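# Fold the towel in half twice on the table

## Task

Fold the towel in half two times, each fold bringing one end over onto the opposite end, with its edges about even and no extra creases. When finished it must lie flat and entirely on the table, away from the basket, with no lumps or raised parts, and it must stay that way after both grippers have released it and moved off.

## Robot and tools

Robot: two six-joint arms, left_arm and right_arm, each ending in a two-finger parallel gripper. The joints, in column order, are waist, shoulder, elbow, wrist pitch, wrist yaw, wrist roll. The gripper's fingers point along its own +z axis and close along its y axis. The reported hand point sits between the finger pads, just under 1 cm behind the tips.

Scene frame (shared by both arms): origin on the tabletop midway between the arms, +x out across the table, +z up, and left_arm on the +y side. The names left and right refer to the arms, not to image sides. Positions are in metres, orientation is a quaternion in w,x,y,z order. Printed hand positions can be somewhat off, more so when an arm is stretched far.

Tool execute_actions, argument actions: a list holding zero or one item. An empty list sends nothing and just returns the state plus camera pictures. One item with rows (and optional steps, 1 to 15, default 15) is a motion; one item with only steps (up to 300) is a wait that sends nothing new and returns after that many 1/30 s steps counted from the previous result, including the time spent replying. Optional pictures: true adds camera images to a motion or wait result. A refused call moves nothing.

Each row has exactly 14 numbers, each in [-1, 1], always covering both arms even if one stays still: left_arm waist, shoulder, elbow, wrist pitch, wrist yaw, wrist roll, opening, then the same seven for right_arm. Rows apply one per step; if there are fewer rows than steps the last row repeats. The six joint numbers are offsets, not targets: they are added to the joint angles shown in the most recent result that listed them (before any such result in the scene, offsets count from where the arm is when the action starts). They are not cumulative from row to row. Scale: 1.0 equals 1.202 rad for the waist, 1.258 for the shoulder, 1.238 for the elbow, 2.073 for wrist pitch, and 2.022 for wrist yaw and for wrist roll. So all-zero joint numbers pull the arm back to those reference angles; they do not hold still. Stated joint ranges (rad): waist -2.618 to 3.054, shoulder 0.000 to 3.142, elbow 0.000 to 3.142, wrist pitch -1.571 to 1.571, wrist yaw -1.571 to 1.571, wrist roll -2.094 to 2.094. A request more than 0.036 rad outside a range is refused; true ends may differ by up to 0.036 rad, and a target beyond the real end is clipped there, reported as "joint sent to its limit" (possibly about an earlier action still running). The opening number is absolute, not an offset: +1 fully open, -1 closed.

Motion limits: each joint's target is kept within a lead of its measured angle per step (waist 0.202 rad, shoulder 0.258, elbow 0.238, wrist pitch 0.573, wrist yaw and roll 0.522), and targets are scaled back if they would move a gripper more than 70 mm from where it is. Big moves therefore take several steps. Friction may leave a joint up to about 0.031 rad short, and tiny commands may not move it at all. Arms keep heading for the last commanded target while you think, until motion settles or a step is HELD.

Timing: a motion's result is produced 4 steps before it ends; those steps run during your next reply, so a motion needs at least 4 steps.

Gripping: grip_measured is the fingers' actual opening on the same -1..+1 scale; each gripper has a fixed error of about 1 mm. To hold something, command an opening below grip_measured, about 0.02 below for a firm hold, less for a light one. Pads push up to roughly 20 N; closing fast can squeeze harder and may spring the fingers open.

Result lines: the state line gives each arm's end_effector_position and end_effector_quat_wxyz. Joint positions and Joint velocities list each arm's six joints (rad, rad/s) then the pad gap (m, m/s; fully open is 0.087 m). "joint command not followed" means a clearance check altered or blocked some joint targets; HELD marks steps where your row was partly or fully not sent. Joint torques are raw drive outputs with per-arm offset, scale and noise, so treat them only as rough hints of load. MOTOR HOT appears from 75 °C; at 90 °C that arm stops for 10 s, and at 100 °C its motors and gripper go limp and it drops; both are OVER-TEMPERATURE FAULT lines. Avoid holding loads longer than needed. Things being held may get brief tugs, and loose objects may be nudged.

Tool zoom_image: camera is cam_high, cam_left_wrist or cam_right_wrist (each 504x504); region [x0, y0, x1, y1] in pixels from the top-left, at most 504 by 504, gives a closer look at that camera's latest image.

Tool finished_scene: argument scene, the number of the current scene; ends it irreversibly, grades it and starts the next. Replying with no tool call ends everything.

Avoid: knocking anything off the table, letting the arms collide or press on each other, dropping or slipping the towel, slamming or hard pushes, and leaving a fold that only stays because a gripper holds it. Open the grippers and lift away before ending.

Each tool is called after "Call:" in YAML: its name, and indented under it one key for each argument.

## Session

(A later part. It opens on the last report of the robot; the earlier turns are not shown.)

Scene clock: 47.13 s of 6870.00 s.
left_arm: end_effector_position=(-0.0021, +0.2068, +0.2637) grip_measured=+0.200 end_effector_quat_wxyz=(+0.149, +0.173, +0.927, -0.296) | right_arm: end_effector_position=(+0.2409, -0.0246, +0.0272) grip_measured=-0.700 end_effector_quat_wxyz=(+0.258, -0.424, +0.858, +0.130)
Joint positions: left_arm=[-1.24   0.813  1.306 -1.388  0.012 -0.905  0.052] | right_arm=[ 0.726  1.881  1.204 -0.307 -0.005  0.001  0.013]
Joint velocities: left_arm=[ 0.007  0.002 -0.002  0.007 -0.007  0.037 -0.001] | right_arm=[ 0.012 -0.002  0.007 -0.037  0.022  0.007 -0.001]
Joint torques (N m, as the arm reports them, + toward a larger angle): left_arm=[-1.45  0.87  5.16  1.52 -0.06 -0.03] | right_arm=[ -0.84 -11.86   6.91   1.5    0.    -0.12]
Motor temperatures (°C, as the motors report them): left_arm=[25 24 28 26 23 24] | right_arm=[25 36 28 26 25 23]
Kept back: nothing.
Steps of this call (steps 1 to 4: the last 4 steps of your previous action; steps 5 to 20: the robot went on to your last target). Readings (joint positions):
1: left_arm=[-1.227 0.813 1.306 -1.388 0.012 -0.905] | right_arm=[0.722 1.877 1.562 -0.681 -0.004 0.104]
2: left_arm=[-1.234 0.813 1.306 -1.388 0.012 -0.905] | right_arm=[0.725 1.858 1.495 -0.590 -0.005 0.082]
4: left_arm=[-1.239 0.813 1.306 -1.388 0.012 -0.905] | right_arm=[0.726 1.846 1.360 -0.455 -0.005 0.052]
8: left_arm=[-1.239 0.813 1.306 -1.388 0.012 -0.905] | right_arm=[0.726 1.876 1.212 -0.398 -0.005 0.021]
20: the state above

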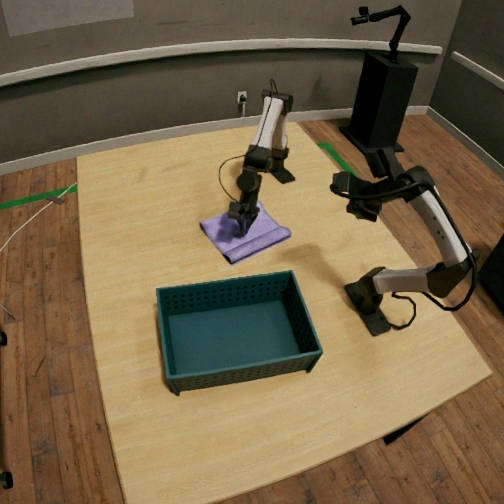

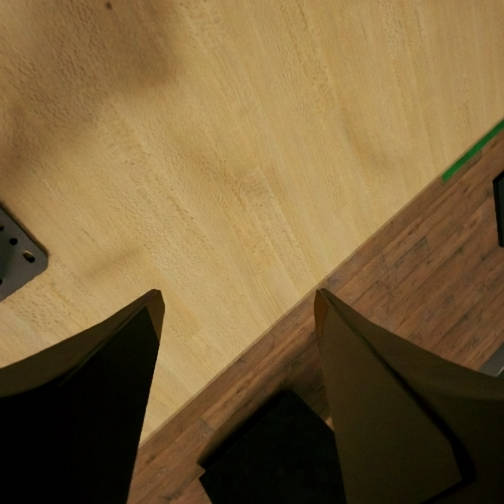

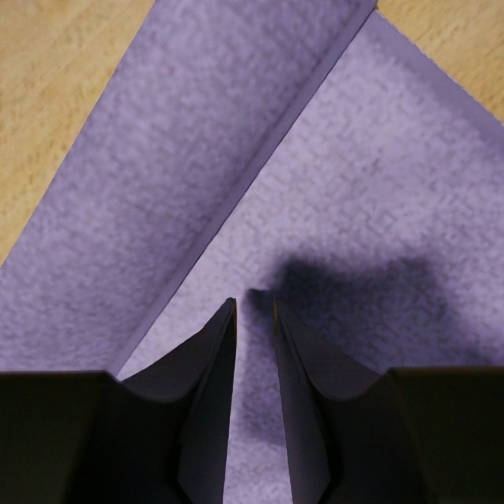

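Call:
execute_actions:
  actions: []

Scene clock: 47.80 s of 6870.00 s.
left_arm: end_effector_position=(-0.0021, +0.2068, +0.2637) grip_measured=+0.200 end_effector_quat_wxyz=(+0.149, +0.173, +0.927, -0.296) | right_arm: end_effector_position=(+0.2418, -0.0235, +0.0279) grip_measured=-0.700 end_effector_quat_wxyz=(+0.261, -0.424, +0.857, +0.131)
Joint positions: left_arm=[-1.24   0.813  1.306 -1.388  0.012 -0.905  0.052] | right_arm=[ 0.726  1.881  1.204 -0.301 -0.005  0.     0.013]
Joint velocities: left_arm=[-0.022 -0.012 -0.007  0.007 -0.007 -0.051 -0.   ] | right_arm=[-0.012 -0.002  0.002  0.022  0.007  0.022 -0.   ]
Joint torques (N m, as the arm reports them, + toward a larger angle): left_arm=[-1.38  0.95  5.13  1.53 -0.07 -0.05] | right_arm=[ -0.62 -12.03   6.79   1.61   0.    -0.12]
Motor temperatures (°C, as the motors report them): left_arm=[25 24 28 26 23 24] | right_arm=[25 36 28 26 25 23]
Kept back: nothing.
Steps of this call (steps 1 to 20: the robot went on to your last target). Readings (joint positions):
1: left_arm=[-1.240 0.813 1.306 -1.388 0.012 -0.905] | right_arm=[0.726 1.881 1.204 -0.306 -0.005 0.001]
2: left_arm=[-1.240 0.813 1.306 -1.388 0.012 -0.905] | right_arm=[0.726 1.881 1.204 -0.305 -0.005 0.001]
4: left_arm=[-1.240 0.813 1.306 -1.388 0.012 -0.905] | right_arm=[0.726 1.881 1.204 -0.303 -0.005 0.000]
8: left_arm=[-1.240 0.813 1.306 -1.388 0.012 -0.905] | right_arm=[0.726 1.881 1.204 -0.302 -0.005 0.000]
20: the state above

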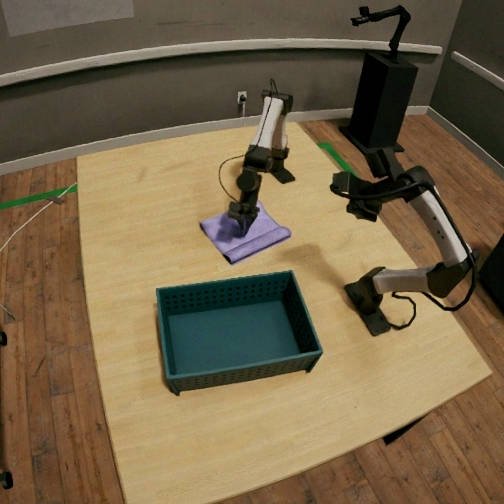

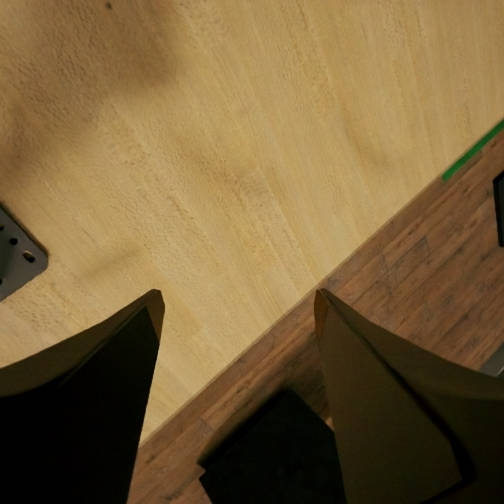

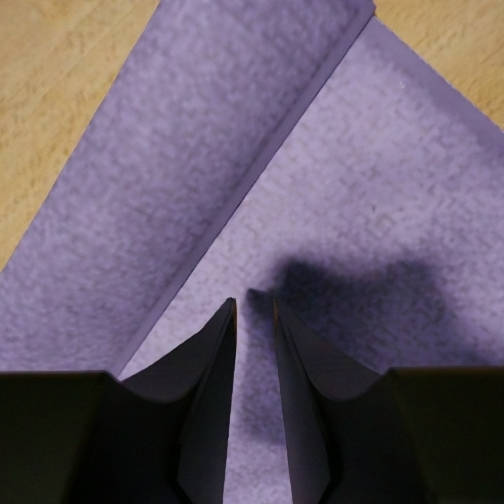

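Call:
execute_actions:
  actions:
    - {"rows":[[0,0,0,0,0,0,0.2,0,0.015,0.005,0,0,0,-0.7],[0,0,0,0,0,0,0.2,0,0.027,0.01,0,0,0,-0.7],[0,0,0,0,0,0,0.2,0,0.027,0.01,0,0,0,-0.7],[0,0,0,0,0,0,0.2,0.008,0.036,0.025,-0.003,0,0,-0.7],[0,0,0,0,0,0,0.2,0.016,0.046,0.04,-0.006,0,0,-0.7],[0,0,0,0,0,0,0.2,0.024,0.055,0.054,-0.01,0,0,-0.7],[0,0,0,0,0,0,0.2,0.032,0.064,0.069,-0.013,0,0,-0.7],[0,0,0,0,0,0,0.2,0.04,0.073,0.084,-0.016,0,0,-0.7],[0,0,0,0,0,0,0.2,0.048,0.083,0.098,-0.019,0,0,-0.7],[0,0,0,0,0,0,0.2,0.056,0.092,0.113,-0.022,0,0,-0.7],[0,0,0,0,0,0,0.2,0.064,0.101,0.128,-0.025,0,0,-0.7],[0,0,0,0,0,0,0.2,0.072,0.11,0.142,-0.029,0,0,-0.7],[0,0,0,0,0,0,0.2,0.08,0.12,0.157,-0.032,0,0,-0.7],[0,0,0,0,0,0,0.2,0.088,0.129,0.172,-0.035,0,0,-0.7],[0,0,0,0,0,0,0.2,0.094,0.138,0.186,-0.038,0,0,-0.7]]}

Call:
execute_actions:
  actions:
    - {"steps":14}
  pictures: true

Scene clock: 48.47 s of 6870.00 s.
left_arm: end_effector_position=(-0.0021, +0.2068, +0.2637) grip_measured=+0.200 end_effector_quat_wxyz=(+0.149, +0.173, +0.927, -0.296) | right_arm: end_effector_position=(+0.2399, +0.0062, +0.0239) grip_measured=-0.700 end_effector_quat_wxyz=(+0.256, -0.443, +0.849, +0.136)
Joint positions: left_arm=[-1.24   0.813  1.306 -1.388  0.012 -0.905  0.052] | right_arm=[ 0.768  1.969  1.312 -0.326 -0.005  0.     0.013]
Joint velocities: left_arm=[-0.002 -0.012 -0.002  0.007 -0.022 -0.081 -0.   ] | right_arm=[ 0.32   0.335  0.549 -0.168  0.022  0.081  0.   ]
Joint torques (N m, as the arm reports them, + toward a larger angle): left_arm=[-0.55  0.52  5.11  1.54 -0.08 -0.03] | right_arm=[  0.72 -10.22   7.96   1.22  -0.02  -0.02]
Motor temperatures (°C, as the motors report them): left_arm=[25 24 28 26 23 24] | right_arm=[25 36 28 26 25 23]
Steps of this call (steps 1 to 9: the robot went on to your last target; steps 10 to 20: the first 11 steps of this action). Readings (joint positions):
10: left_arm=[-1.240 0.813 1.306 -1.388 0.012 -0.905] | right_arm=[0.726 1.881 1.204 -0.301 -0.005 0.000]
11: left_arm=[-1.240 0.813 1.306 -1.388 0.012 -0.905] | right_arm=[0.726 1.882 1.204 -0.301 -0.005 0.000]
13: left_arm=[-1.240 0.813 1.306 -1.388 0.012 -0.905] | right_arm=[0.726 1.887 1.206 -0.302 -0.005 0.000]
17: left_arm=[-1.240 0.813 1.306 -1.388 0.012 -0.905] | right_arm=[0.738 1.932 1.258 -0.315 -0.005 0.000]
20: the state above

Scene clock: 48.93 s of 6870.00 s.
left_arm: end_effector_position=(-0.0021, +0.2068, +0.2637) grip_measured=+0.200 end_effector_quat_wxyz=(+0.149, +0.173, +0.927, -0.296) | right_arm: end_effector_position=(+0.2246, +0.0398, +0.0270) grip_measured=-0.700 end_effector_quat_wxyz=(+0.252, -0.471, +0.833, +0.145)
Joint positions: left_arm=[-1.24   0.813  1.306 -1.388  0.012 -0.905  0.052] | right_arm=[ 0.835  2.032  1.417 -0.365 -0.005  0.     0.013]
Joint velocities: left_arm=[ 0.007 -0.007 -0.007 -0.022 -0.051 -0.081  0.001] | right_arm=[ 0.002  0.002 -0.012  0.022 -0.022  0.007 -0.001]
Joint torques (N m, as the arm reports them, + toward a larger angle): left_arm=[-0.53  0.54  5.07  1.54 -0.1  -0.03] | right_arm=[ -0.07 -10.57   7.59   1.24  -0.02   0.01]
Motor temperatures (°C, as the motors report them): left_arm=[25 24 28 26 23 24] | right_arm=[25 36 28 26 25 23]
Kept back: nothing.
Steps of this call (steps 1 to 4: the last 4 steps of your previous action; steps 5 to 14: the robot went on to your last target). Readings (joint positions):
1: left_arm=[-1.240 0.813 1.306 -1.388 0.012 -0.905] | right_arm=[0.780 1.981 1.331 -0.331 -0.005 0.000]
2: left_arm=[-1.240 0.813 1.306 -1.388 0.012 -0.905] | right_arm=[0.791 1.992 1.349 -0.336 -0.005 0.000]
4: left_arm=[-1.240 0.813 1.306 -1.388 0.012 -0.905] | right_arm=[0.812 2.014 1.387 -0.346 -0.005 0.000]
8: left_arm=[-1.240 0.813 1.306 -1.388 0.012 -0.905] | right_arm=[0.835 2.032 1.417 -0.352 -0.005 0.000]
14: the state above

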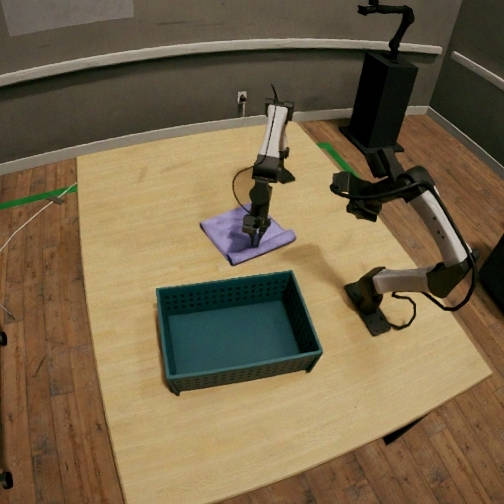

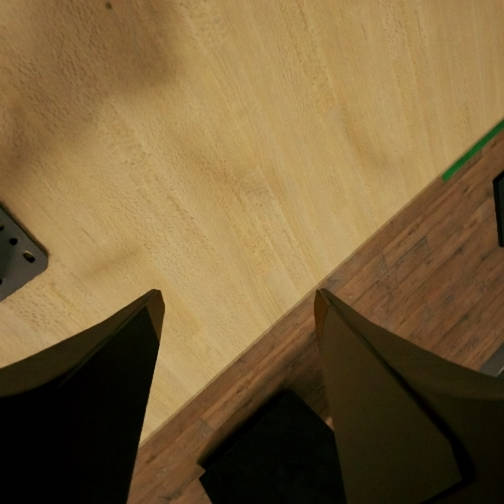

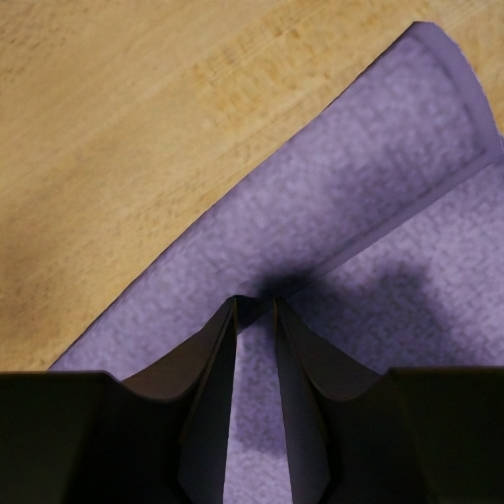

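Call:
execute_actions:
  actions:
    - {"rows":[[0,0,0,0,0,0,0.2,0.01,0.025,0.024,-0.008,0,0,-0.7],[0,0,0,0,0,0,0.2,0.015,0.038,0.048,-0.016,0,0,-0.7],[0,0,0,0,0,0,0.2,0.02,0.052,0.072,-0.023,0,0,-0.7],[0,0,0,0,0,0,0.2,0.027,0.065,0.096,-0.031,0,0,-0.7],[0,0,0,0,0,0,0.2,0.033,0.079,0.12,-0.039,0,0,-0.7],[0,0,0,0,0,0,0.2,0.04,0.092,0.145,-0.046,0,0,-0.7],[0,0,0,0,0,0,0.2,0.047,0.106,0.169,-0.054,0,0,-0.7],[0,0,0,0,0,0,0.2,0.053,0.119,0.193,-0.062,0,0,-0.7],[0,0,0,0,0,0,0.2,0.06,0.133,0.217,-0.07,0,0,-0.7],[0,0,0,0,0,0,0.2,0.067,0.146,0.241,-0.077,0,0,-0.7],[0,0,0,0,0,0,0.2,0.073,0.16,0.265,-0.085,0,0,-0.7],[0,0,0,0,0,0,0.2,0.08,0.173,0.29,-0.093,0,0,-0.7],[0,0,0,0,0,0,0.2,0.087,0.187,0.314,-0.1,0,0,-0.7],[0,0,0,0,0,0,0.2,0.093,0.2,0.338,-0.108,0,0,-0.7],[0,0,0,0,0,0,0.2,0.1,0.213,0.362,-0.116,0,0,-0.7]]}

Call:
execute_actions:
  actions:
    - {"steps":14}
  pictures: true

Scene clock: 49.70 s of 6870.00 s.
left_arm: end_effector_position=(-0.0021, +0.2068, +0.2637) grip_measured=+0.200 end_effector_quat_wxyz=(+0.149, +0.173, +0.927, -0.296) | right_arm: end_effector_position=(+0.2207, +0.0933, +0.0346) grip_measured=-0.700 end_effector_quat_wxyz=(+0.251, -0.495, +0.818, +0.154)
Joint positions: left_arm=[-1.24   0.813  1.306 -1.388  0.012 -0.905  0.052] | right_arm=[ 0.894  2.182  1.679 -0.469 -0.005  0.     0.013]
Joint velocities: left_arm=[-0.002 -0.002  0.002  0.051  0.037  0.007 -0.   ] | right_arm=[ 0.266  0.496  0.891 -0.33   0.022 -0.066 -0.   ]
Joint torques (N m, as the arm reports them, + toward a larger angle): left_arm=[-0.43  0.58  5.17  1.54 -0.05 -0.04] | right_arm=[  0.3  -12.12   7.29   1.24   0.03   0.09]
Motor temperatures (°C, as the motors report them): left_arm=[25 24 28 26 23 24] | right_arm=[25 36 28 26 25 23]
Steps of this call (steps 1 to 12: the robot went on to your last target; steps 13 to 23: the first 11 steps of this action). Readings (joint positions):
13: left_arm=[-1.240 0.813 1.306 -1.388 0.012 -0.905] | right_arm=[0.835 2.033 1.419 -0.370 -0.005 0.000]
14: left_arm=[-1.240 0.813 1.306 -1.388 0.012 -0.905] | right_arm=[0.835 2.038 1.428 -0.377 -0.005 0.000]
16: left_arm=[-1.240 0.813 1.306 -1.388 0.012 -0.905] | right_arm=[0.840 2.063 1.471 -0.394 -0.005 0.000]
20: left_arm=[-1.240 0.813 1.306 -1.388 0.012 -0.905] | right_arm=[0.866 2.132 1.589 -0.432 -0.005 0.000]
23: the state above

Scene clock: 50.17 s of 6870.00 s.
left_arm: end_effector_position=(-0.0021, +0.2068, +0.2637) grip_measured=+0.200 end_effector_quat_wxyz=(+0.149, +0.173, +0.927, -0.296) | right_arm: end_effector_position=(+0.1988, +0.1186, +0.0309) grip_measured=-0.700 end_effector_quat_wxyz=(+0.227, -0.522, +0.808, +0.149)
Joint positions: left_arm=[-1.24   0.813  1.306 -1.388  0.012 -0.905  0.052] | right_arm=[ 0.953  2.28   1.846 -0.586 -0.005  0.     0.013]
Joint velocities: left_arm=[ 0.007 -0.002 -0.002 -0.022 -0.11  -0.066 -0.001] | right_arm=[-0.007  0.002 -0.017 -0.081 -0.081  0.007  0.   ]
Joint torques (N m, as the arm reports them, + toward a larger angle): left_arm=[-0.51  0.56  5.11  1.54 -0.08 -0.03] | right_arm=[ -0.58 -13.27   8.19   1.18  -0.05  -0.09]
Motor temperatures (°C, as the motors report them): left_arm=[25 24 28 26 23 24] | right_arm=[25 36 28 26 25 23]
Kept back: nothing.
Steps of this call (steps 1 to 4: the last 4 steps of your previous action; steps 5 to 14: the robot went on to your last target). Readings (joint positions):
1: left_arm=[-1.240 0.813 1.306 -1.388 0.012 -0.905] | right_arm=[0.904 2.199 1.710 -0.482 -0.005 0.000]
2: left_arm=[-1.240 0.813 1.306 -1.388 0.012 -0.905] | right_arm=[0.913 2.216 1.740 -0.497 -0.005 0.000]
4: left_arm=[-1.240 0.813 1.306 -1.388 0.012 -0.905] | right_arm=[0.930 2.250 1.800 -0.526 -0.005 0.000]
8: left_arm=[-1.240 0.813 1.306 -1.388 0.012 -0.905] | right_arm=[0.952 2.279 1.845 -0.557 -0.005 0.000]
14: the state above

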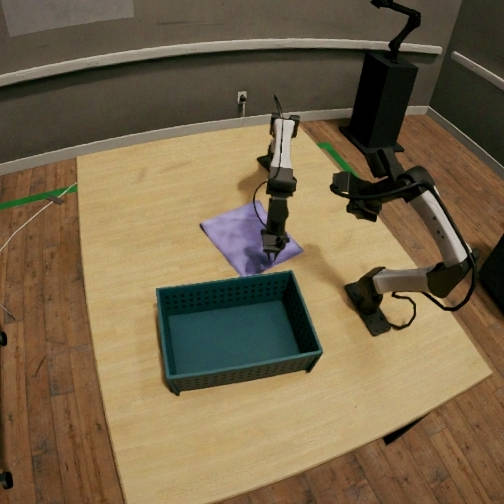

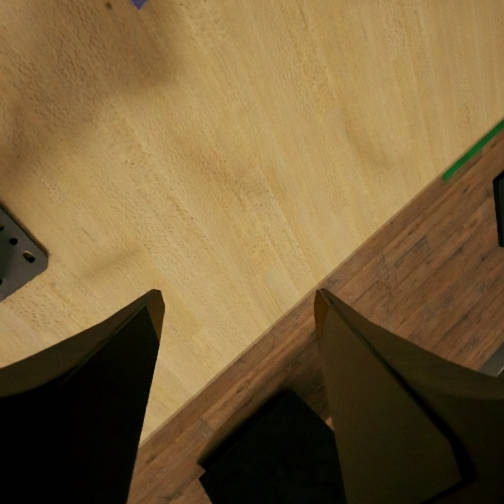

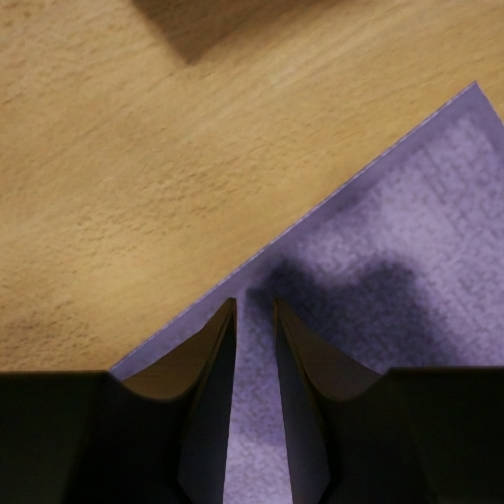

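Call:
execute_actions:
  actions:
    - {"rows":[[0,0,0,0,0,0,0.2,0,-0.02,-0.01,-0.005,0,0,-0.4],[0,0,0,0,0,0,0.2,0,-0.035,-0.025,-0.01,0,0,-0.1],[0,0,0,0,0,0,0.2,0,-0.045,-0.04,-0.015,0,0,0.1],[0,0,0,0,0,0,0.2,0,-0.045,-0.055,-0.018,0,0,0.1],[0,0,0,0,0,0,0.2,0,-0.045,-0.062,-0.018,0,0,0.1],[0,0,0,0,0,0,0.2,0,-0.045,-0.062,-0.018,0,0,0.1],[0,0,0,0,0,0,0.2,0,-0.035,-0.062,-0.018,0,0,0.1],[0,0,0,0,0,0,0.2,0,-0.025,-0.062,-0.018,0,0,0.1],[0,0,0,0,0,0,0.2,0,-0.015,-0.062,-0.018,0,0,0.1],[0,0,0,0,0,0,0.2,0,-0.005,-0.062,-0.018,0,0,0.1],[0,0,0,0,0,0,0.2,0,0.005,-0.062,-0.018,0,0,0.1],[0,0,0,0,0,0,0.2,0,0.015,-0.062,-0.018,0,0,0.1],[0,0,0,0,0,0,0.2,0,0.022,-0.062,-0.018,0,0,0.1]]}

Call:
execute_actions:
  actions:
    - {"steps":10}
  pictures: true

Scene clock: 51.00 s of 6870.00 s.
left_arm: end_effector_position=(-0.0021, +0.2068, +0.2637) grip_measured=+0.200 end_effector_quat_wxyz=(+0.149, +0.173, +0.927, -0.296) | right_arm: end_effector_position=(+0.1899, +0.0990, +0.0240) grip_measured=+0.100 end_effector_quat_wxyz=(+0.204, -0.526, +0.815, +0.134)
Joint positions: left_arm=[-1.24   0.813  1.306 -1.388  0.012 -0.905  0.052] | right_arm=[ 0.953  2.248  1.784 -0.613 -0.005  0.     0.048]
Joint velocities: left_arm=[-0.012  0.007  0.002  0.007  0.051 -0.066 -0.001] | right_arm=[-0.012  0.061  0.012  0.007 -0.037 -0.051 -0.001]
Joint torques (N m, as the arm reports them, + toward a larger angle): left_arm=[-0.5   0.66  5.13  1.55 -0.07 -0.02] | right_arm=[ -0.51 -11.51   5.54   1.13  -0.03  -0.02]
Motor temperatures (°C, as the motors report them): left_arm=[25 24 28 26 23 24] | right_arm=[25 36 28 26 25 23]
Steps of this call (steps 1 to 14: the robot went on to your last target; steps 15 to 25: the first 11 steps of this action). Readings (joint positions):
15: left_arm=[-1.240 0.813 1.306 -1.388 0.012 -0.905] | right_arm=[0.953 2.280 1.846 -0.594 -0.005 0.000]
16: left_arm=[-1.240 0.813 1.306 -1.388 0.012 -0.905] | right_arm=[0.953 2.278 1.843 -0.594 -0.005 0.000]
18: left_arm=[-1.240 0.813 1.306 -1.388 0.012 -0.905] | right_arm=[0.953 2.263 1.820 -0.596 -0.005 0.000]
22: left_arm=[-1.240 0.813 1.306 -1.388 0.012 -0.905] | right_arm=[0.953 2.246 1.790 -0.608 -0.005 0.000]
25: the state above

Scene clock: 51.33 s of 6870.00 s.
left_arm: end_effector_position=(-0.0021, +0.2068, +0.2637) grip_measured=+0.200 end_effector_quat_wxyz=(+0.149, +0.173, +0.927, -0.296) | right_arm: end_effector_position=(+0.1894, +0.0978, +0.0121) grip_measured=+0.100 end_effector_quat_wxyz=(+0.196, -0.527, +0.817, +0.129)
Joint positions: left_arm=[-1.24   0.813  1.306 -1.388  0.012 -0.905  0.052] | right_arm=[ 0.953  2.273  1.784 -0.609 -0.005  0.     0.048]
Joint velocities: left_arm=[-0.002 -0.012 -0.002  0.022 -0.051 -0.007 -0.   ] | right_arm=[-0.002 -0.007  0.012 -0.081 -0.007  0.022  0.001]
Joint torques (N m, as the arm reports them, + toward a larger angle): left_arm=[-0.45  0.57  5.13  1.56 -0.05 -0.06] | right_arm=[ -0.32 -11.85   5.4    1.05  -0.02   0.01]
Motor temperatures (°C, as the motors report them): left_arm=[25 24 28 26 23 24] | right_arm=[25 36 28 26 25 23]
Kept back: nothing.
Steps of this call (steps 1 to 4: the last 4 steps of your previous action; steps 5 to 10: the robot went on to your last target). Readings (joint positions):
1: left_arm=[-1.240 0.813 1.306 -1.388 0.012 -0.905] | right_arm=[0.953 2.251 1.784 -0.613 -0.005 0.000]
2: left_arm=[-1.240 0.813 1.306 -1.388 0.012 -0.905] | right_arm=[0.953 2.257 1.784 -0.613 -0.005 0.000]
4: left_arm=[-1.240 0.813 1.306 -1.388 0.012 -0.905] | right_arm=[0.953 2.272 1.784 -0.613 -0.005 0.000]
8: left_arm=[-1.240 0.813 1.306 -1.388 0.012 -0.905] | right_arm=[0.953 2.273 1.784 -0.609 -0.005 0.000]
10: the state above

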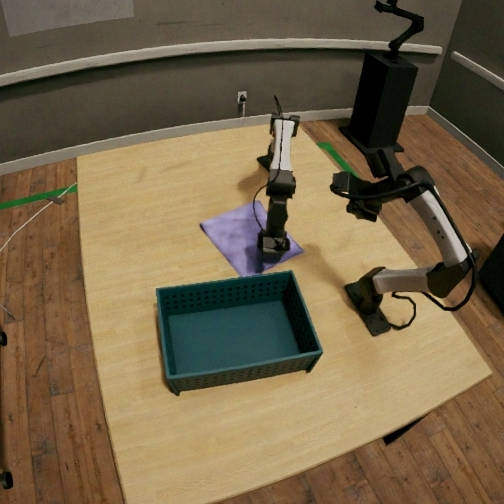

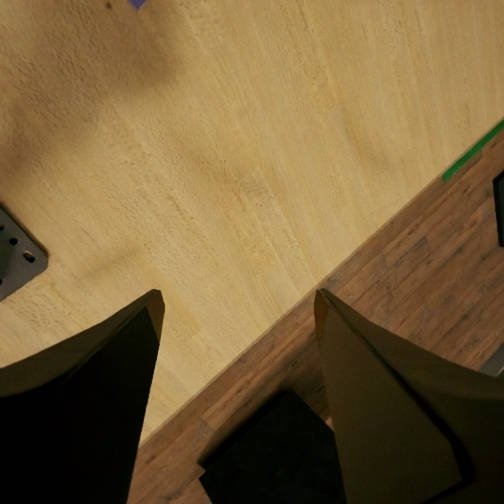

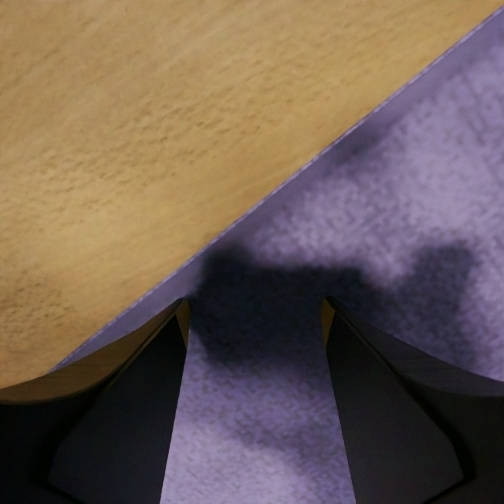

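Call:
execute_actions:
  actions:
    - {"rows":[[0,0,0,0,0,0,0.2,0,0.035,-0.01,-0.01,0,0,0.1],[0,0,0,0,0,0,0.2,0,0.035,-0.01,-0.01,0,0,0],[0,0,0,0,0,0,0.2,0,0.035,-0.01,-0.01,0,0,-0.1],[0,0,0,0,0,0,0.2,0,0.035,-0.01,-0.01,0,0,-0.2],[0,0,0,0,0,0,0.2,0,0.035,-0.01,-0.01,0,0,-0.3],[0,0,0,0,0,0,0.2,0,0.035,-0.01,-0.01,0,0,-0.4],[0,0,0,0,0,0,0.2,0,0.035,-0.01,-0.01,0,0,-0.5],[0,0,0,0,0,0,0.2,0,0.035,-0.01,-0.01,0,0,-0.6],[0,0,0,0,0,0,0.2,0,0.035,-0.01,-0.01,0,0,-0.7],[0,0,0,0,0,0,0.2,0,0.035,-0.01,-0.01,0,0,-0.8],[0,0,0,0,0,0,0.2,0,0.035,-0.01,-0.01,0,0,-0.9],[0,0,0,0,0,0,0.2,0,0.035,-0.01,-0.01,0,0,-1]]}

Call:
execute_actions:
  actions:
    - {"steps":6}
  pictures: true

Scene clock: 51.93 s of 6870.00 s.
left_arm: end_effector_position=(-0.0021, +0.2068, +0.2637) grip_measured=+0.200 end_effector_quat_wxyz=(+0.149, +0.173, +0.927, -0.296) | right_arm: end_effector_position=(+0.1900, +0.0986, +0.0124) grip_measured=-0.843 end_effector_quat_wxyz=(+0.198, -0.527, +0.816, +0.130)
Joint positions: left_arm=[-1.24   0.813  1.306 -1.388  0.012 -0.905  0.052] | right_arm=[ 0.953  2.273  1.784 -0.605 -0.003  0.     0.007]
Joint velocities: left_arm=[ 0.007  0.007 -0.017 -0.037 -0.007  0.037  0.001] | right_arm=[-0.007 -0.007  0.007 -0.007 -0.022  0.007 -0.097]
Joint torques (N m, as the arm reports them, + toward a larger angle): left_arm=[-0.54  0.53  5.08  1.54 -0.05 -0.05] | right_arm=[ -0.67 -10.96   5.55   0.95  -0.04  -0.03]
Motor temperatures (°C, as the motors report them): left_arm=[25 24 28 27 23 24] | right_arm=[25 36 28 26 25 23]
Steps of this call (steps 1 to 7: the robot went on to your last target; steps 8 to 18: the first 11 steps of this action). Readings (joint positions):
8: left_arm=[-1.240 0.813 1.306 -1.388 0.012 -0.905] | right_arm=[0.953 2.273 1.784 -0.609 -0.005 0.000]
9: left_arm=[-1.240 0.813 1.306 -1.388 0.012 -0.905] | right_arm=[0.953 2.273 1.784 -0.609 -0.004 0.000]
11: left_arm=[-1.240 0.813 1.306 -1.388 0.012 -0.905] | right_arm=[0.953 2.273 1.784 -0.608 -0.003 0.000]
15: left_arm=[-1.240 0.813 1.306 -1.388 0.012 -0.905] | right_arm=[0.953 2.273 1.784 -0.605 -0.003 0.000]
18: the state above

Scene clock: 52.13 s of 6870.00 s.
left_arm: end_effector_position=(-0.0021, +0.2068, +0.2637) grip_measured=+0.200 end_effector_quat_wxyz=(+0.149, +0.173, +0.927, -0.296) | right_arm: end_effector_position=(+0.1902, +0.0987, +0.0124) grip_measured=-0.956 end_effector_quat_wxyz=(+0.198, -0.527, +0.816, +0.129)
Joint positions: left_arm=[-1.24   0.813  1.306 -1.388  0.012 -0.905  0.052] | right_arm=[ 0.953  2.273  1.784 -0.604 -0.002  0.     0.002]
Joint velocities: left_arm=[ 0.002 -0.012 -0.017 -0.051 -0.007 -0.022 -0.001] | right_arm=[-0.007 -0.002 -0.007 -0.081  0.066 -0.081  0.   ]
Joint torques (N m, as the arm reports them, + toward a larger angle): left_arm=[-0.45  0.54  5.01  1.51 -0.05 -0.04] | right_arm=[ -0.39 -10.82   5.69   0.97  -0.04  -0.01]
Motor temperatures (°C, as the motors report them): left_arm=[25 24 28 27 23 24] | right_arm=[25 37 28 26 25 23]
Kept back: nothing.
Steps of this call (steps 1 to 4: the last 4 steps of your previous action; steps 5 to 6: the robot went on to your last target). Readings (joint positions):
1: left_arm=[-1.240 0.813 1.306 -1.388 0.012 -0.905] | right_arm=[0.953 2.273 1.784 -0.604 -0.003 0.000]
2: left_arm=[-1.240 0.813 1.306 -1.388 0.012 -0.905] | right_arm=[0.953 2.273 1.784 -0.604 -0.003 0.000]
4: left_arm=[-1.240 0.813 1.306 -1.388 0.012 -0.905] | right_arm=[0.953 2.273 1.784 -0.604 -0.002 0.000]
6: the state above

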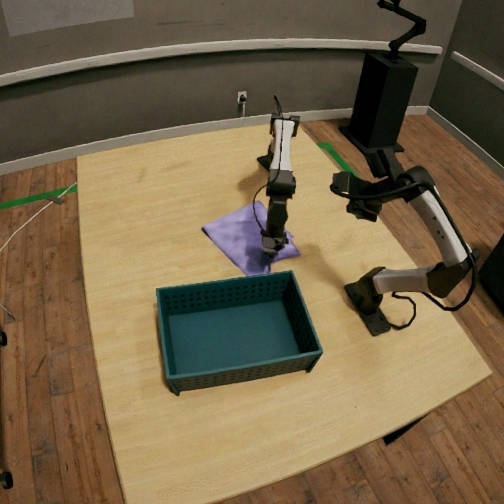

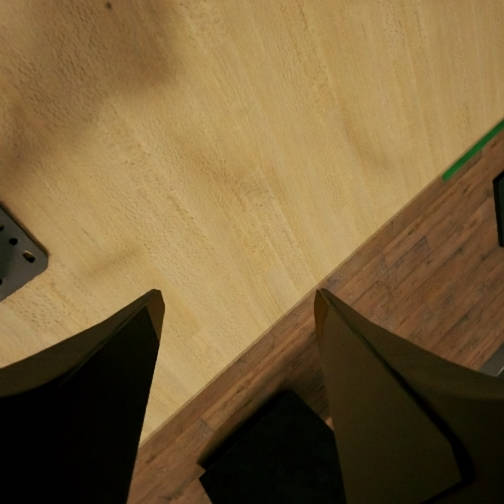

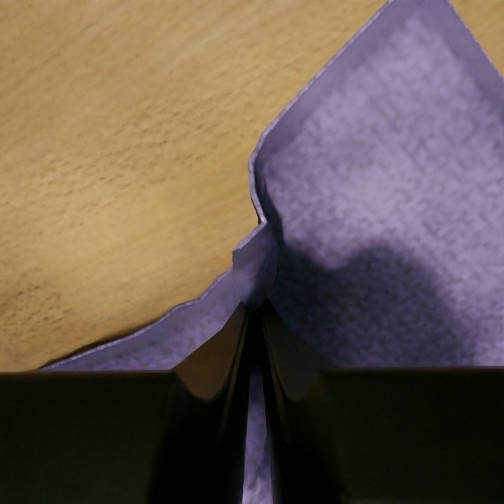

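Call:
execute_actions:
  actions:
    - {"rows":[[0,0,0,0,0,0,0.2,0,-0.015,0,-0.005,0,0,-1],[0,0,0,0,0,0,0.2,0,-0.03,0,-0.01,0,0,-1],[0,0,0,0,0,0,0.2,-0.005,-0.045,0,-0.015,0,0,-1],[0,0,0,0,0,0,0.2,-0.01,-0.06,-0.005,-0.02,0,0,-1],[0,0,0,0,0,0,0.2,-0.016,-0.075,-0.01,-0.026,0,-0.005,-1],[0,0,0,0,0,0,0.2,-0.023,-0.09,-0.014,-0.032,0,-0.01,-1],[0,0,0,0,0,0,0.2,-0.03,-0.105,-0.018,-0.038,0,-0.015,-1],[0,0,0,0,0,0,0.2,-0.037,-0.12,-0.022,-0.044,0,-0.02,-1],[0,0,0,0,0,0,0.2,-0.044,-0.135,-0.026,-0.05,0,-0.025,-1],[0,0,0,0,0,0,0.2,-0.052,-0.15,-0.03,-0.056,0,-0.03,-1],[0,0,0,0,0,0,0.2,-0.06,-0.162,-0.034,-0.062,0,-0.034,-1],[0,0,0,0,0,0,0.2,-0.068,-0.174,-0.038,-0.068,0,-0.038,-1],[0,0,0,0,0,0,0.2,-0.076,-0.186,-0.042,-0.074,0,-0.042,-1],[0,0,0,0,0,0,0.2,-0.084,-0.198,-0.046,-0.08,0,-0.046,-1],[0,0,0,0,0,0,0.2,-0.092,-0.21,-0.05,-0.086,0,-0.05,-1]]}

Call:
execute_actions:
  actions:
    - {"rows":[[0,0,0,0,0,0,0.2,-0.03,-0.04,-0.014,-0.02,0,-0.01,-1],[0,0,0,0,0,0,0.2,-0.038,-0.051,-0.018,-0.026,0,-0.014,-1],[0,0,0,0,0,0,0.2,-0.046,-0.062,-0.022,-0.032,0,-0.018,-1],[0,0,0,0,0,0,0.2,-0.054,-0.073,-0.026,-0.038,0,-0.022,-1],[0,0,0,0,0,0,0.2,-0.062,-0.084,-0.03,-0.044,0,-0.026,-1],[0,0,0,0,0,0,0.2,-0.07,-0.095,-0.034,-0.05,0,-0.03,-1],[0,0,0,0,0,0,0.2,-0.078,-0.106,-0.038,-0.056,0,-0.034,-1],[0,0,0,0,0,0,0.2,-0.086,-0.117,-0.042,-0.062,0,-0.038,-1],[0,0,0,0,0,0,0.2,-0.094,-0.128,-0.046,-0.068,0,-0.042,-1],[0,0,0,0,0,0,0.2,-0.102,-0.139,-0.05,-0.074,0,-0.046,-1],[0,0,0,0,0,0,0.2,-0.11,-0.15,-0.054,-0.08,0,-0.05,-1],[0,0,0,0,0,0,0.2,-0.118,-0.161,-0.058,-0.086,0,-0.054,-1],[0,0,0,0,0,0,0.2,-0.126,-0.172,-0.062,-0.092,0,-0.058,-1],[0,0,0,0,0,0,0.2,-0.134,-0.183,-0.066,-0.098,0,-0.062,-1],[0,0,0,0,0,0,0.2,-0.14,-0.194,-0.07,-0.104,0,-0.066,-1]]}

Call:
execute_actions:
  actions:
    - {"steps":12}
  pictures: true

Call:
zoom_image:
  camera: "cam_high"
  region: [170,140,330,300]

Scene clock: 53.43 s of 6870.00 s.
left_arm: end_effector_position=(-0.0021, +0.2068, +0.2637) grip_measured=+0.200 end_effector_quat_wxyz=(+0.149, +0.173, +0.927, -0.296) | right_arm: end_effector_position=(+0.2028, +0.0791, +0.0708) grip_measured=-0.956 end_effector_quat_wxyz=(+0.225, -0.520, +0.813, +0.136)
Joint positions: left_arm=[-1.24   0.813  1.306 -1.388  0.012 -0.905  0.052] | right_arm=[ 0.916  2.127  1.765 -0.676 -0.002 -0.029  0.002]
Joint velocities: left_arm=[ 0.012 -0.002 -0.012 -0.022  0.081 -0.022  0.   ] | right_arm=[-0.32  -0.652 -0.081 -0.33  -0.066 -0.183 -0.   ]
Joint torques (N m, as the arm reports them, + toward a larger angle): left_arm=[-0.49  0.6   5.13  1.53 -0.06 -0.05] | right_arm=[ -1.86 -15.21   5.27   1.12  -0.04  -0.11]
Motor temperatures (°C, as the motors report them): left_arm=[25 24 28 27 23 24] | right_arm=[25 37 28 26 25 23]
Steps of this call (steps 1 to 15: the robot went on to your last target; steps 16 to 28: nothing new was sent; steps 29 to 39: the first 11 steps of this action). Readings (joint positions):
29: left_arm=[-1.240 0.813 1.306 -1.388 0.012 -0.905] | right_arm=[0.953 2.270 1.784 -0.603 -0.002 0.000]
30: left_arm=[-1.240 0.813 1.306 -1.388 0.012 -0.905] | right_arm=[0.953 2.267 1.784 -0.603 -0.002 0.000]
32: left_arm=[-1.240 0.813 1.306 -1.388 0.012 -0.905] | right_arm=[0.953 2.255 1.784 -0.612 -0.002 0.000]
36: left_arm=[-1.240 0.813 1.306 -1.388 0.012 -0.905] | right_arm=[0.943 2.193 1.775 -0.647 -0.002 -0.010]
39: the state above

Scene clock: 53.93 s of 6870.00 s.
left_arm: end_effector_position=(-0.0021, +0.2068, +0.2637) grip_measured=+0.200 end_effector_quat_wxyz=(+0.149, +0.173, +0.927, -0.296) | right_arm: end_effector_position=(+0.2442, +0.0016, +0.1371) grip_measured=-0.956 end_effector_quat_wxyz=(+0.247, -0.494, +0.826, +0.112)
Joint positions: left_arm=[-1.24   0.813  1.306 -1.388  0.012 -0.905  0.052] | right_arm=[ 0.766  1.912  1.708 -0.817 -0.002 -0.118  0.002]
Joint velocities: left_arm=[-0.017  0.007  0.002 -0.022  0.007 -0.037  0.   ] | right_arm=[-0.256 -0.398 -0.168 -0.344 -0.037 -0.256 -0.001]
Joint torques (N m, as the arm reports them, + toward a larger angle): left_arm=[-0.43  0.62  5.08  1.57 -0.06 -0.04] | right_arm=[ -1.2  -13.69   5.61   1.36  -0.13  -0.07]
Motor temperatures (°C, as the motors report them): left_arm=[25 24 28 27 23 24] | right_arm=[25 37 28 26 25 23]
Steps of this call (steps 1 to 4: the last 4 steps of your previous action; steps 5 to 15: the first 11 steps of this action, its rows measured from where the robot was after step 4). Readings (joint positions):
4: left_arm=[-1.240 0.813 1.306 -1.388 0.012 -0.905] | right_arm=[0.870 2.050 1.752 -0.714 -0.002 -0.059]
5: left_arm=[-1.240 0.813 1.306 -1.388 0.012 -0.905] | right_arm=[0.859 2.035 1.750 -0.723 -0.002 -0.062]
6: left_arm=[-1.240 0.813 1.306 -1.388 0.012 -0.905] | right_arm=[0.849 2.023 1.750 -0.730 -0.002 -0.064]
8: left_arm=[-1.240 0.813 1.306 -1.388 0.012 -0.905] | right_arm=[0.830 2.001 1.747 -0.741 -0.002 -0.072]
12: left_arm=[-1.240 0.813 1.306 -1.388 0.012 -0.905] | right_arm=[0.795 1.951 1.724 -0.780 -0.002 -0.096]
15: the state above

Scene clock: 54.33 s of 6870.00 s.
left_arm: end_effector_position=(-0.0021, +0.2068, +0.2637) grip_measured=+0.200 end_effector_quat_wxyz=(+0.149, +0.173, +0.927, -0.296) | right_arm: end_effector_position=(+0.2487, -0.0402, +0.1590) grip_measured=-0.956 end_effector_quat_wxyz=(+0.241, -0.495, +0.829, +0.092)
Joint positions: left_arm=[-1.24   0.813  1.306 -1.388  0.012 -0.905  0.052] | right_arm=[ 0.707  1.819  1.684 -0.912 -0.002 -0.177  0.002]
Joint velocities: left_arm=[-0.012  0.002 -0.007 -0.007  0.037 -0.007  0.   ] | right_arm=[ 0.007 -0.017 -0.022 -0.183 -0.066 -0.081 -0.001]
Joint torques (N m, as the arm reports them, + toward a larger angle): left_arm=[-0.37  0.51  5.1   1.57 -0.06 -0.05] | right_arm=[ -0.77 -11.95   5.44   1.18  -0.01  -0.09]
Motor temperatures (°C, as the motors report them): left_arm=[25 24 28 27 23 24] | right_arm=[25 37 28 26 25 23]
Kept back: nothing.
Steps of this call (steps 1 to 4: the last 4 steps of your previous action; steps 5 to 12: the robot went on to your last target). Readings (joint positions):
1: left_arm=[-1.240 0.813 1.306 -1.388 0.012 -0.905] | right_arm=[0.756 1.898 1.703 -0.830 -0.002 -0.126]
2: left_arm=[-1.240 0.813 1.306 -1.388 0.012 -0.905] | right_arm=[0.746 1.884 1.698 -0.842 -0.002 -0.133]
4: left_arm=[-1.240 0.813 1.306 -1.388 0.012 -0.905] | right_arm=[0.727 1.856 1.689 -0.867 -0.002 -0.149]
8: left_arm=[-1.240 0.813 1.306 -1.388 0.012 -0.905] | right_arm=[0.707 1.821 1.684 -0.899 -0.002 -0.168]
12: the state above

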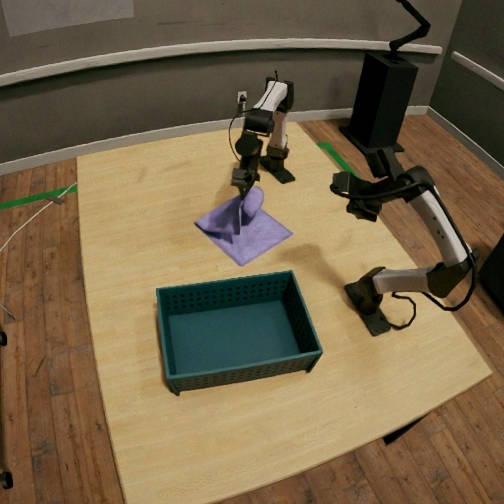

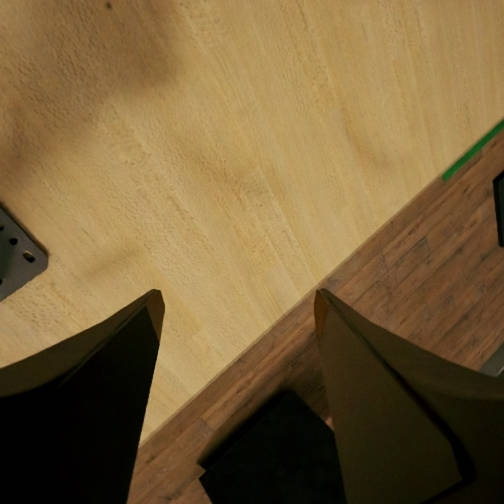

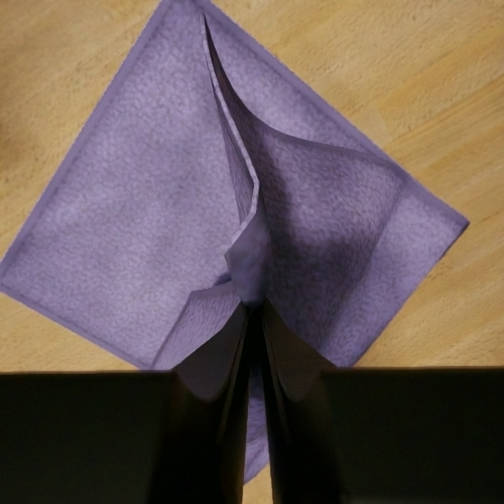

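Region (170, 140, 330, 300) of cam_high's 504x504 image, scaled by 3.150, with more detail than that image has.

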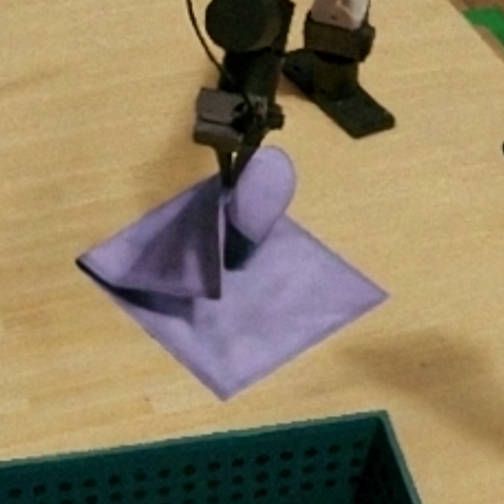

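Call:
execute_actions:
  actions:
    - {"rows":[[0,0,0,0,0,0,0.2,0.008,0.005,-0.005,0,0,0,-1],[0,0,0,0,0,0,0.2,0.016,0.01,-0.01,0.005,0,0,-1],[0,0,0,0,0,0,0.2,0.024,0.016,-0.015,0.01,0,0,-1],[0,0,0,0,0,0,0.2,0.032,0.022,-0.02,0.016,0,0,-1],[0,0,0,0,0,0,0.2,0.04,0.028,-0.025,0.022,0,0,-1],[0,0,0,0,0,0,0.2,0.048,0.034,-0.03,0.028,0,0,-1],[0,0,0,0,0,0,0.2,0.056,0.04,-0.035,0.034,0,0,-1],[0,0,0,0,0,0,0.2,0.064,0.046,-0.04,0.04,0,0,-1],[0,0,0,0,0,0,0.2,0.072,0.052,-0.045,0.046,0,0,-1],[0,0,0,0,0,0,0.2,0.08,0.058,-0.05,0.052,0,0,-1],[0,0,0,0,0,0,0.2,0.088,0.064,-0.055,0.058,0,0,-1],[0,0,0,0,0,0,0.2,0.096,0.07,-0.06,0.064,0,0,-1],[0,0,0,0,0,0,0.2,0.104,0.076,-0.066,0.07,0,0,-1],[0,0,0,0,0,0,0.2,0.112,0.083,-0.073,0.078,0,0,-1],[0,0,0,0,0,0,0.2,0.12,0.09,-0.08,0.086,0,0,-1]]}

Call:
execute_actions:
  actions:
    - {"steps":10}
  pictures: true

Scene clock: 55.53 s of 6870.00 s.
left_arm: end_effector_position=(-0.0021, +0.2068, +0.2637) grip_measured=+0.200 end_effector_quat_wxyz=(+0.149, +0.173, +0.927, -0.296) | right_arm: end_effector_position=(+0.2267, -0.0149, +0.1352) grip_measured=-0.956 end_effector_quat_wxyz=(+0.230, -0.530, +0.810, +0.098)
Joint positions: left_arm=[-1.24   0.813  1.306 -1.388  0.012 -0.905  0.052] | right_arm=[ 0.784  1.858  1.645 -0.853 -0.002 -0.182  0.002]
Joint velocities: left_arm=[-0.002  0.002  0.017 -0.022  0.022 -0.037 -0.001] | right_arm=[ 0.291  0.286 -0.222  0.256 -0.037  0.007 -0.001]
Joint torques (N m, as the arm reports them, + toward a larger angle): left_arm=[-0.52  0.57  5.16  1.51 -0.05 -0.06] | right_arm=[ 0.12 -9.13  5.45  1.41 -0.02  0.07]
Motor temperatures (°C, as the motors report them): left_arm=[25 24 28 27 23 24] | right_arm=[25 37 28 26 25 23]
Steps of this call (steps 1 to 25: the robot went on to your last target; steps 26 to 36: the first 11 steps of this action). Readings (joint positions):
26: left_arm=[-1.240 0.813 1.306 -1.388 0.012 -0.905] | right_arm=[0.707 1.819 1.684 -0.921 -0.002 -0.182]
27: left_arm=[-1.240 0.813 1.306 -1.388 0.012 -0.905] | right_arm=[0.707 1.819 1.684 -0.921 -0.002 -0.182]
29: left_arm=[-1.240 0.813 1.306 -1.388 0.012 -0.905] | right_arm=[0.714 1.819 1.682 -0.917 -0.002 -0.182]
33: left_arm=[-1.240 0.813 1.306 -1.388 0.012 -0.905] | right_arm=[0.751 1.831 1.665 -0.885 -0.002 -0.182]
36: the state above

Scene clock: 55.87 s of 6870.00 s.
left_arm: end_effector_position=(-0.0021, +0.2068, +0.2637) grip_measured=+0.200 end_effector_quat_wxyz=(+0.149, +0.173, +0.927, -0.296) | right_arm: end_effector_position=(+0.2072, +0.0045, +0.0959) grip_measured=-0.956 end_effector_quat_wxyz=(+0.208, -0.558, +0.798, +0.096)
Joint positions: left_arm=[-1.24   0.813  1.306 -1.388  0.012 -0.905  0.052] | right_arm=[ 0.846  1.926  1.593 -0.776 -0.002 -0.182  0.002]
Joint velocities: left_arm=[ 0.002 -0.007 -0.017 -0.066  0.007 -0.007 -0.   ] | right_arm=[ 0.022  0.002  0.002  0.125 -0.066 -0.007  0.001]
Joint torques (N m, as the arm reports them, + toward a larger angle): left_arm=[-0.51  0.54  5.13  1.54 -0.06 -0.05] | right_arm=[ -0.02 -11.05   6.     1.35  -0.09   0.06]
Motor temperatures (°C, as the motors report them): left_arm=[25 24 28 27 23 24] | right_arm=[25 37 28 26 25 23]
Kept back: nothing.
Steps of this call (steps 1 to 4: the last 4 steps of your previous action; steps 5 to 10: the robot went on to your last target). Readings (joint positions):
1: left_arm=[-1.240 0.813 1.306 -1.388 0.012 -0.905] | right_arm=[0.794 1.869 1.637 -0.842 -0.002 -0.182]
2: left_arm=[-1.240 0.813 1.306 -1.388 0.012 -0.905] | right_arm=[0.804 1.879 1.630 -0.832 -0.002 -0.182]
4: left_arm=[-1.240 0.813 1.306 -1.388 0.012 -0.905] | right_arm=[0.823 1.899 1.613 -0.809 -0.002 -0.182]
8: left_arm=[-1.240 0.813 1.306 -1.388 0.012 -0.905] | right_arm=[0.845 1.924 1.594 -0.782 -0.002 -0.182]
10: the state above

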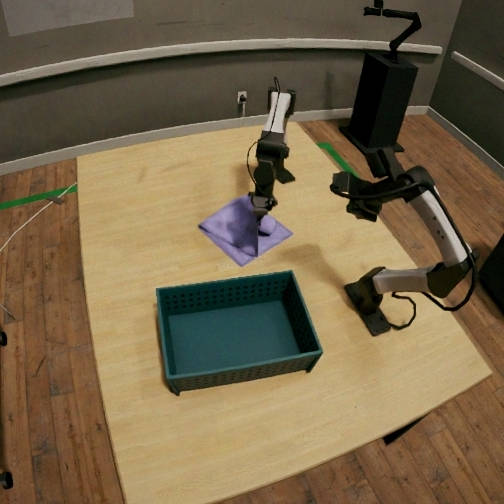

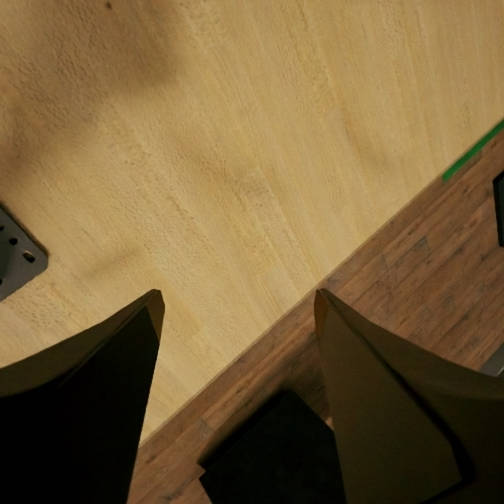

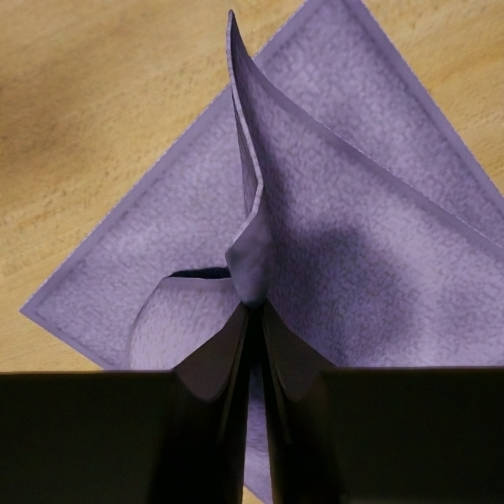

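Call:
execute_actions:
  actions:
    - {"rows":[[0,0,0,0,0,0,0.2,0.005,0.005,-0.003,0.02,0,0.015,-1],[0,0,0,0,0,0,0.2,0.007,0.009,-0.006,0.024,0,0.03,-1],[0,0,0,0,0,0,0.2,0.009,0.013,-0.009,0.028,0,0.045,-1],[0,0,0,0,0,0,0.2,0.011,0.017,-0.012,0.032,0,0.06,-1],[0,0,0,0,0,0,0.2,0.013,0.021,-0.015,0.036,0,0.075,-1],[0,0,0,0,0,0,0.2,0.015,0.025,-0.018,0.04,0,0.09,-1],[0,0,0,0,0,0,0.2,0.017,0.029,-0.021,0.044,0,0.105,-1],[0,0,0,0,0,0,0.2,0.019,0.033,-0.024,0.048,0,0.12,-1],[0,0,0,0,0,0,0.2,0.021,0.037,-0.027,0.052,0,0.135,-1],[0,0,0,0,0,0,0.2,0.023,0.041,-0.03,0.056,0,0.15,-1],[0,0,0,0,0,0,0.2,0.025,0.045,-0.033,0.06,0,0.165,-1],[0,0,0,0,0,0,0.2,0.027,0.049,-0.036,0.064,0,0.18,-1],[0,0,0,0,0,0,0.2,0.028,0.053,-0.04,0.068,0,0.19,-1],[0,0,0,0,0,0,0.2,0.028,0.057,-0.045,0.072,0,0.19,-1]]}

Call:
execute_actions:
  actions:
    - {"steps":14}
  pictures: true

Call:
zoom_image:
  camera: "cam_high"
  region: [170,140,330,300]

Scene clock: 56.67 s of 6870.00 s.
left_arm: end_effector_position=(-0.0021, +0.2068, +0.2637) grip_measured=+0.200 end_effector_quat_wxyz=(+0.149, +0.173, +0.927, -0.296) | right_arm: end_effector_position=(+0.2022, +0.0234, +0.0897) grip_measured=-0.956 end_effector_quat_wxyz=(+0.215, -0.475, +0.843, +0.129)
Joint positions: left_arm=[-1.24   0.813  1.306 -1.388  0.012 -0.905  0.052] | right_arm=[ 0.857  1.943  1.579 -0.699 -0.002  0.025  0.002]
Joint velocities: left_arm=[-0.022 -0.002 -0.017 -0.022  0.022 -0.051 -0.001] | right_arm=[ 0.071  0.193 -0.139  0.212 -0.037  0.784 -0.001]
Joint torques (N m, as the arm reports them, + toward a larger angle): left_arm=[-0.51  0.6   5.06  1.5  -0.04 -0.03] | right_arm=[ 0.67 -9.4   5.16  1.26 -0.08 -0.07]
Motor temperatures (°C, as the motors report them): left_arm=[25 24 28 27 23 24] | right_arm=[25 37 28 26 25 23]
Steps of this call (steps 1 to 13: the robot went on to your last target; steps 14 to 24: the first 11 steps of this action). Readings (joint positions):
14: left_arm=[-1.240 0.813 1.306 -1.388 0.012 -0.905] | right_arm=[0.846 1.926 1.593 -0.756 -0.002 -0.179]
15: left_arm=[-1.240 0.813 1.306 -1.388 0.012 -0.905] | right_arm=[0.846 1.926 1.593 -0.755 -0.002 -0.172]
17: left_arm=[-1.240 0.813 1.306 -1.388 0.012 -0.905] | right_arm=[0.846 1.926 1.593 -0.750 -0.002 -0.143]
21: left_arm=[-1.240 0.813 1.306 -1.388 0.012 -0.905] | right_arm=[0.849 1.929 1.589 -0.724 -0.002 -0.055]
24: the state above

Scene clock: 57.13 s of 6870.00 s.
left_arm: end_effector_position=(-0.0021, +0.2068, +0.2637) grip_measured=+0.200 end_effector_quat_wxyz=(+0.149, +0.173, +0.927, -0.296) | right_arm: end_effector_position=(+0.1930, +0.0312, +0.0657) grip_measured=-0.956 end_effector_quat_wxyz=(+0.194, -0.412, +0.879, +0.141)
Joint positions: left_arm=[-1.24   0.813  1.306 -1.388  0.012 -0.905  0.052] | right_arm=[ 0.869  1.986  1.549 -0.65  -0.002  0.185  0.002]
Joint velocities: left_arm=[ 0.002 -0.007 -0.002 -0.007  0.022 -0.007 -0.   ] | right_arm=[ 0.012 -0.002  0.012  0.007 -0.022  0.037 -0.   ]
Joint torques (N m, as the arm reports them, + toward a larger angle): left_arm=[-0.66  0.54  5.03  1.53 -0.04 -0.02] | right_arm=[  0.38 -10.94   5.82   1.45  -0.02   0.09]
Motor temperatures (°C, as the motors report them): left_arm=[25 24 28 27 23 24] | right_arm=[25 37 28 26 25 23]
Kept back: nothing.
Steps of this call (steps 1 to 4: the last 4 steps of your previous action; steps 5 to 14: the robot went on to your last target). Readings (joint positions):
1: left_arm=[-1.240 0.813 1.306 -1.388 0.012 -0.905] | right_arm=[0.861 1.951 1.574 -0.692 -0.002 0.052]
2: left_arm=[-1.240 0.813 1.306 -1.388 0.012 -0.905] | right_arm=[0.864 1.958 1.569 -0.684 -0.002 0.079]
4: left_arm=[-1.240 0.813 1.306 -1.388 0.012 -0.905] | right_arm=[0.868 1.972 1.558 -0.670 -0.002 0.120]
8: left_arm=[-1.240 0.813 1.306 -1.388 0.012 -0.905] | right_arm=[0.869 1.986 1.549 -0.661 -0.002 0.163]
14: the state above

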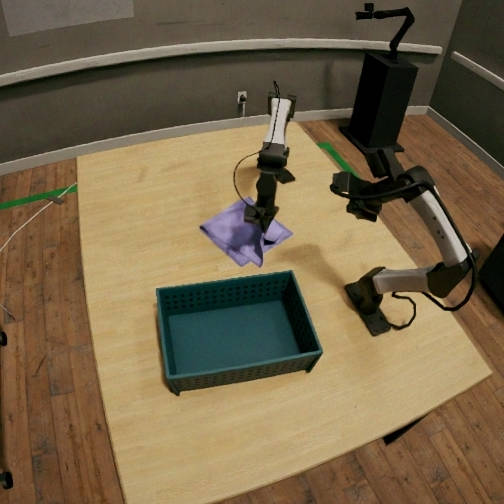

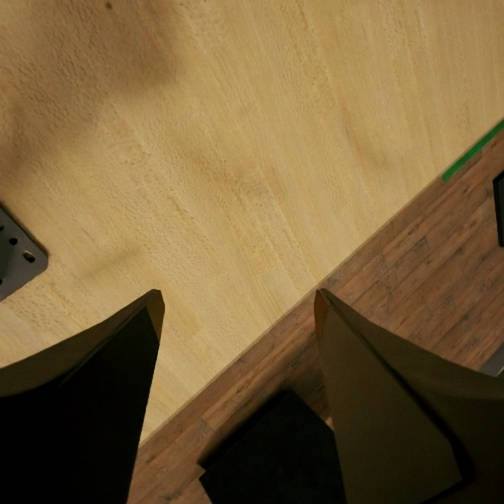

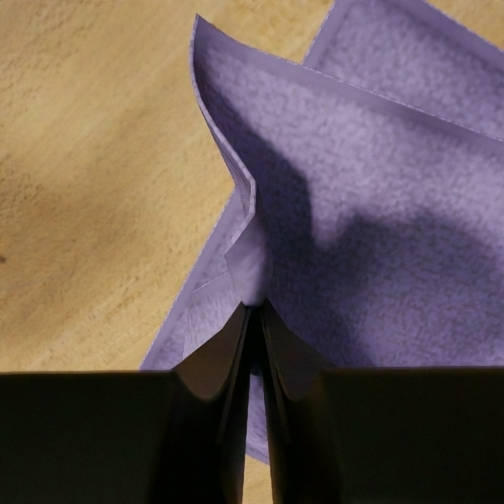

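Region (170, 140, 330, 300) of cam_high's 504x504 image, scaled by 3.150, with more detail than that image has.

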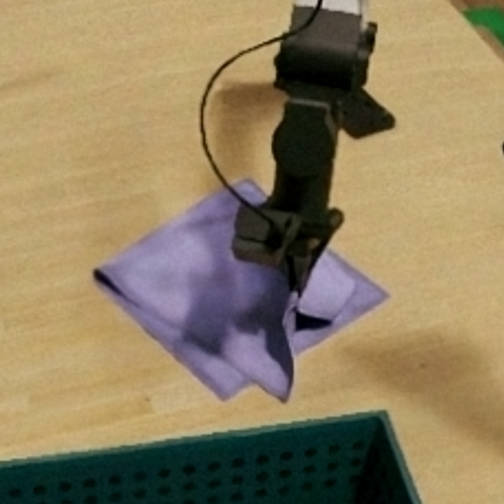

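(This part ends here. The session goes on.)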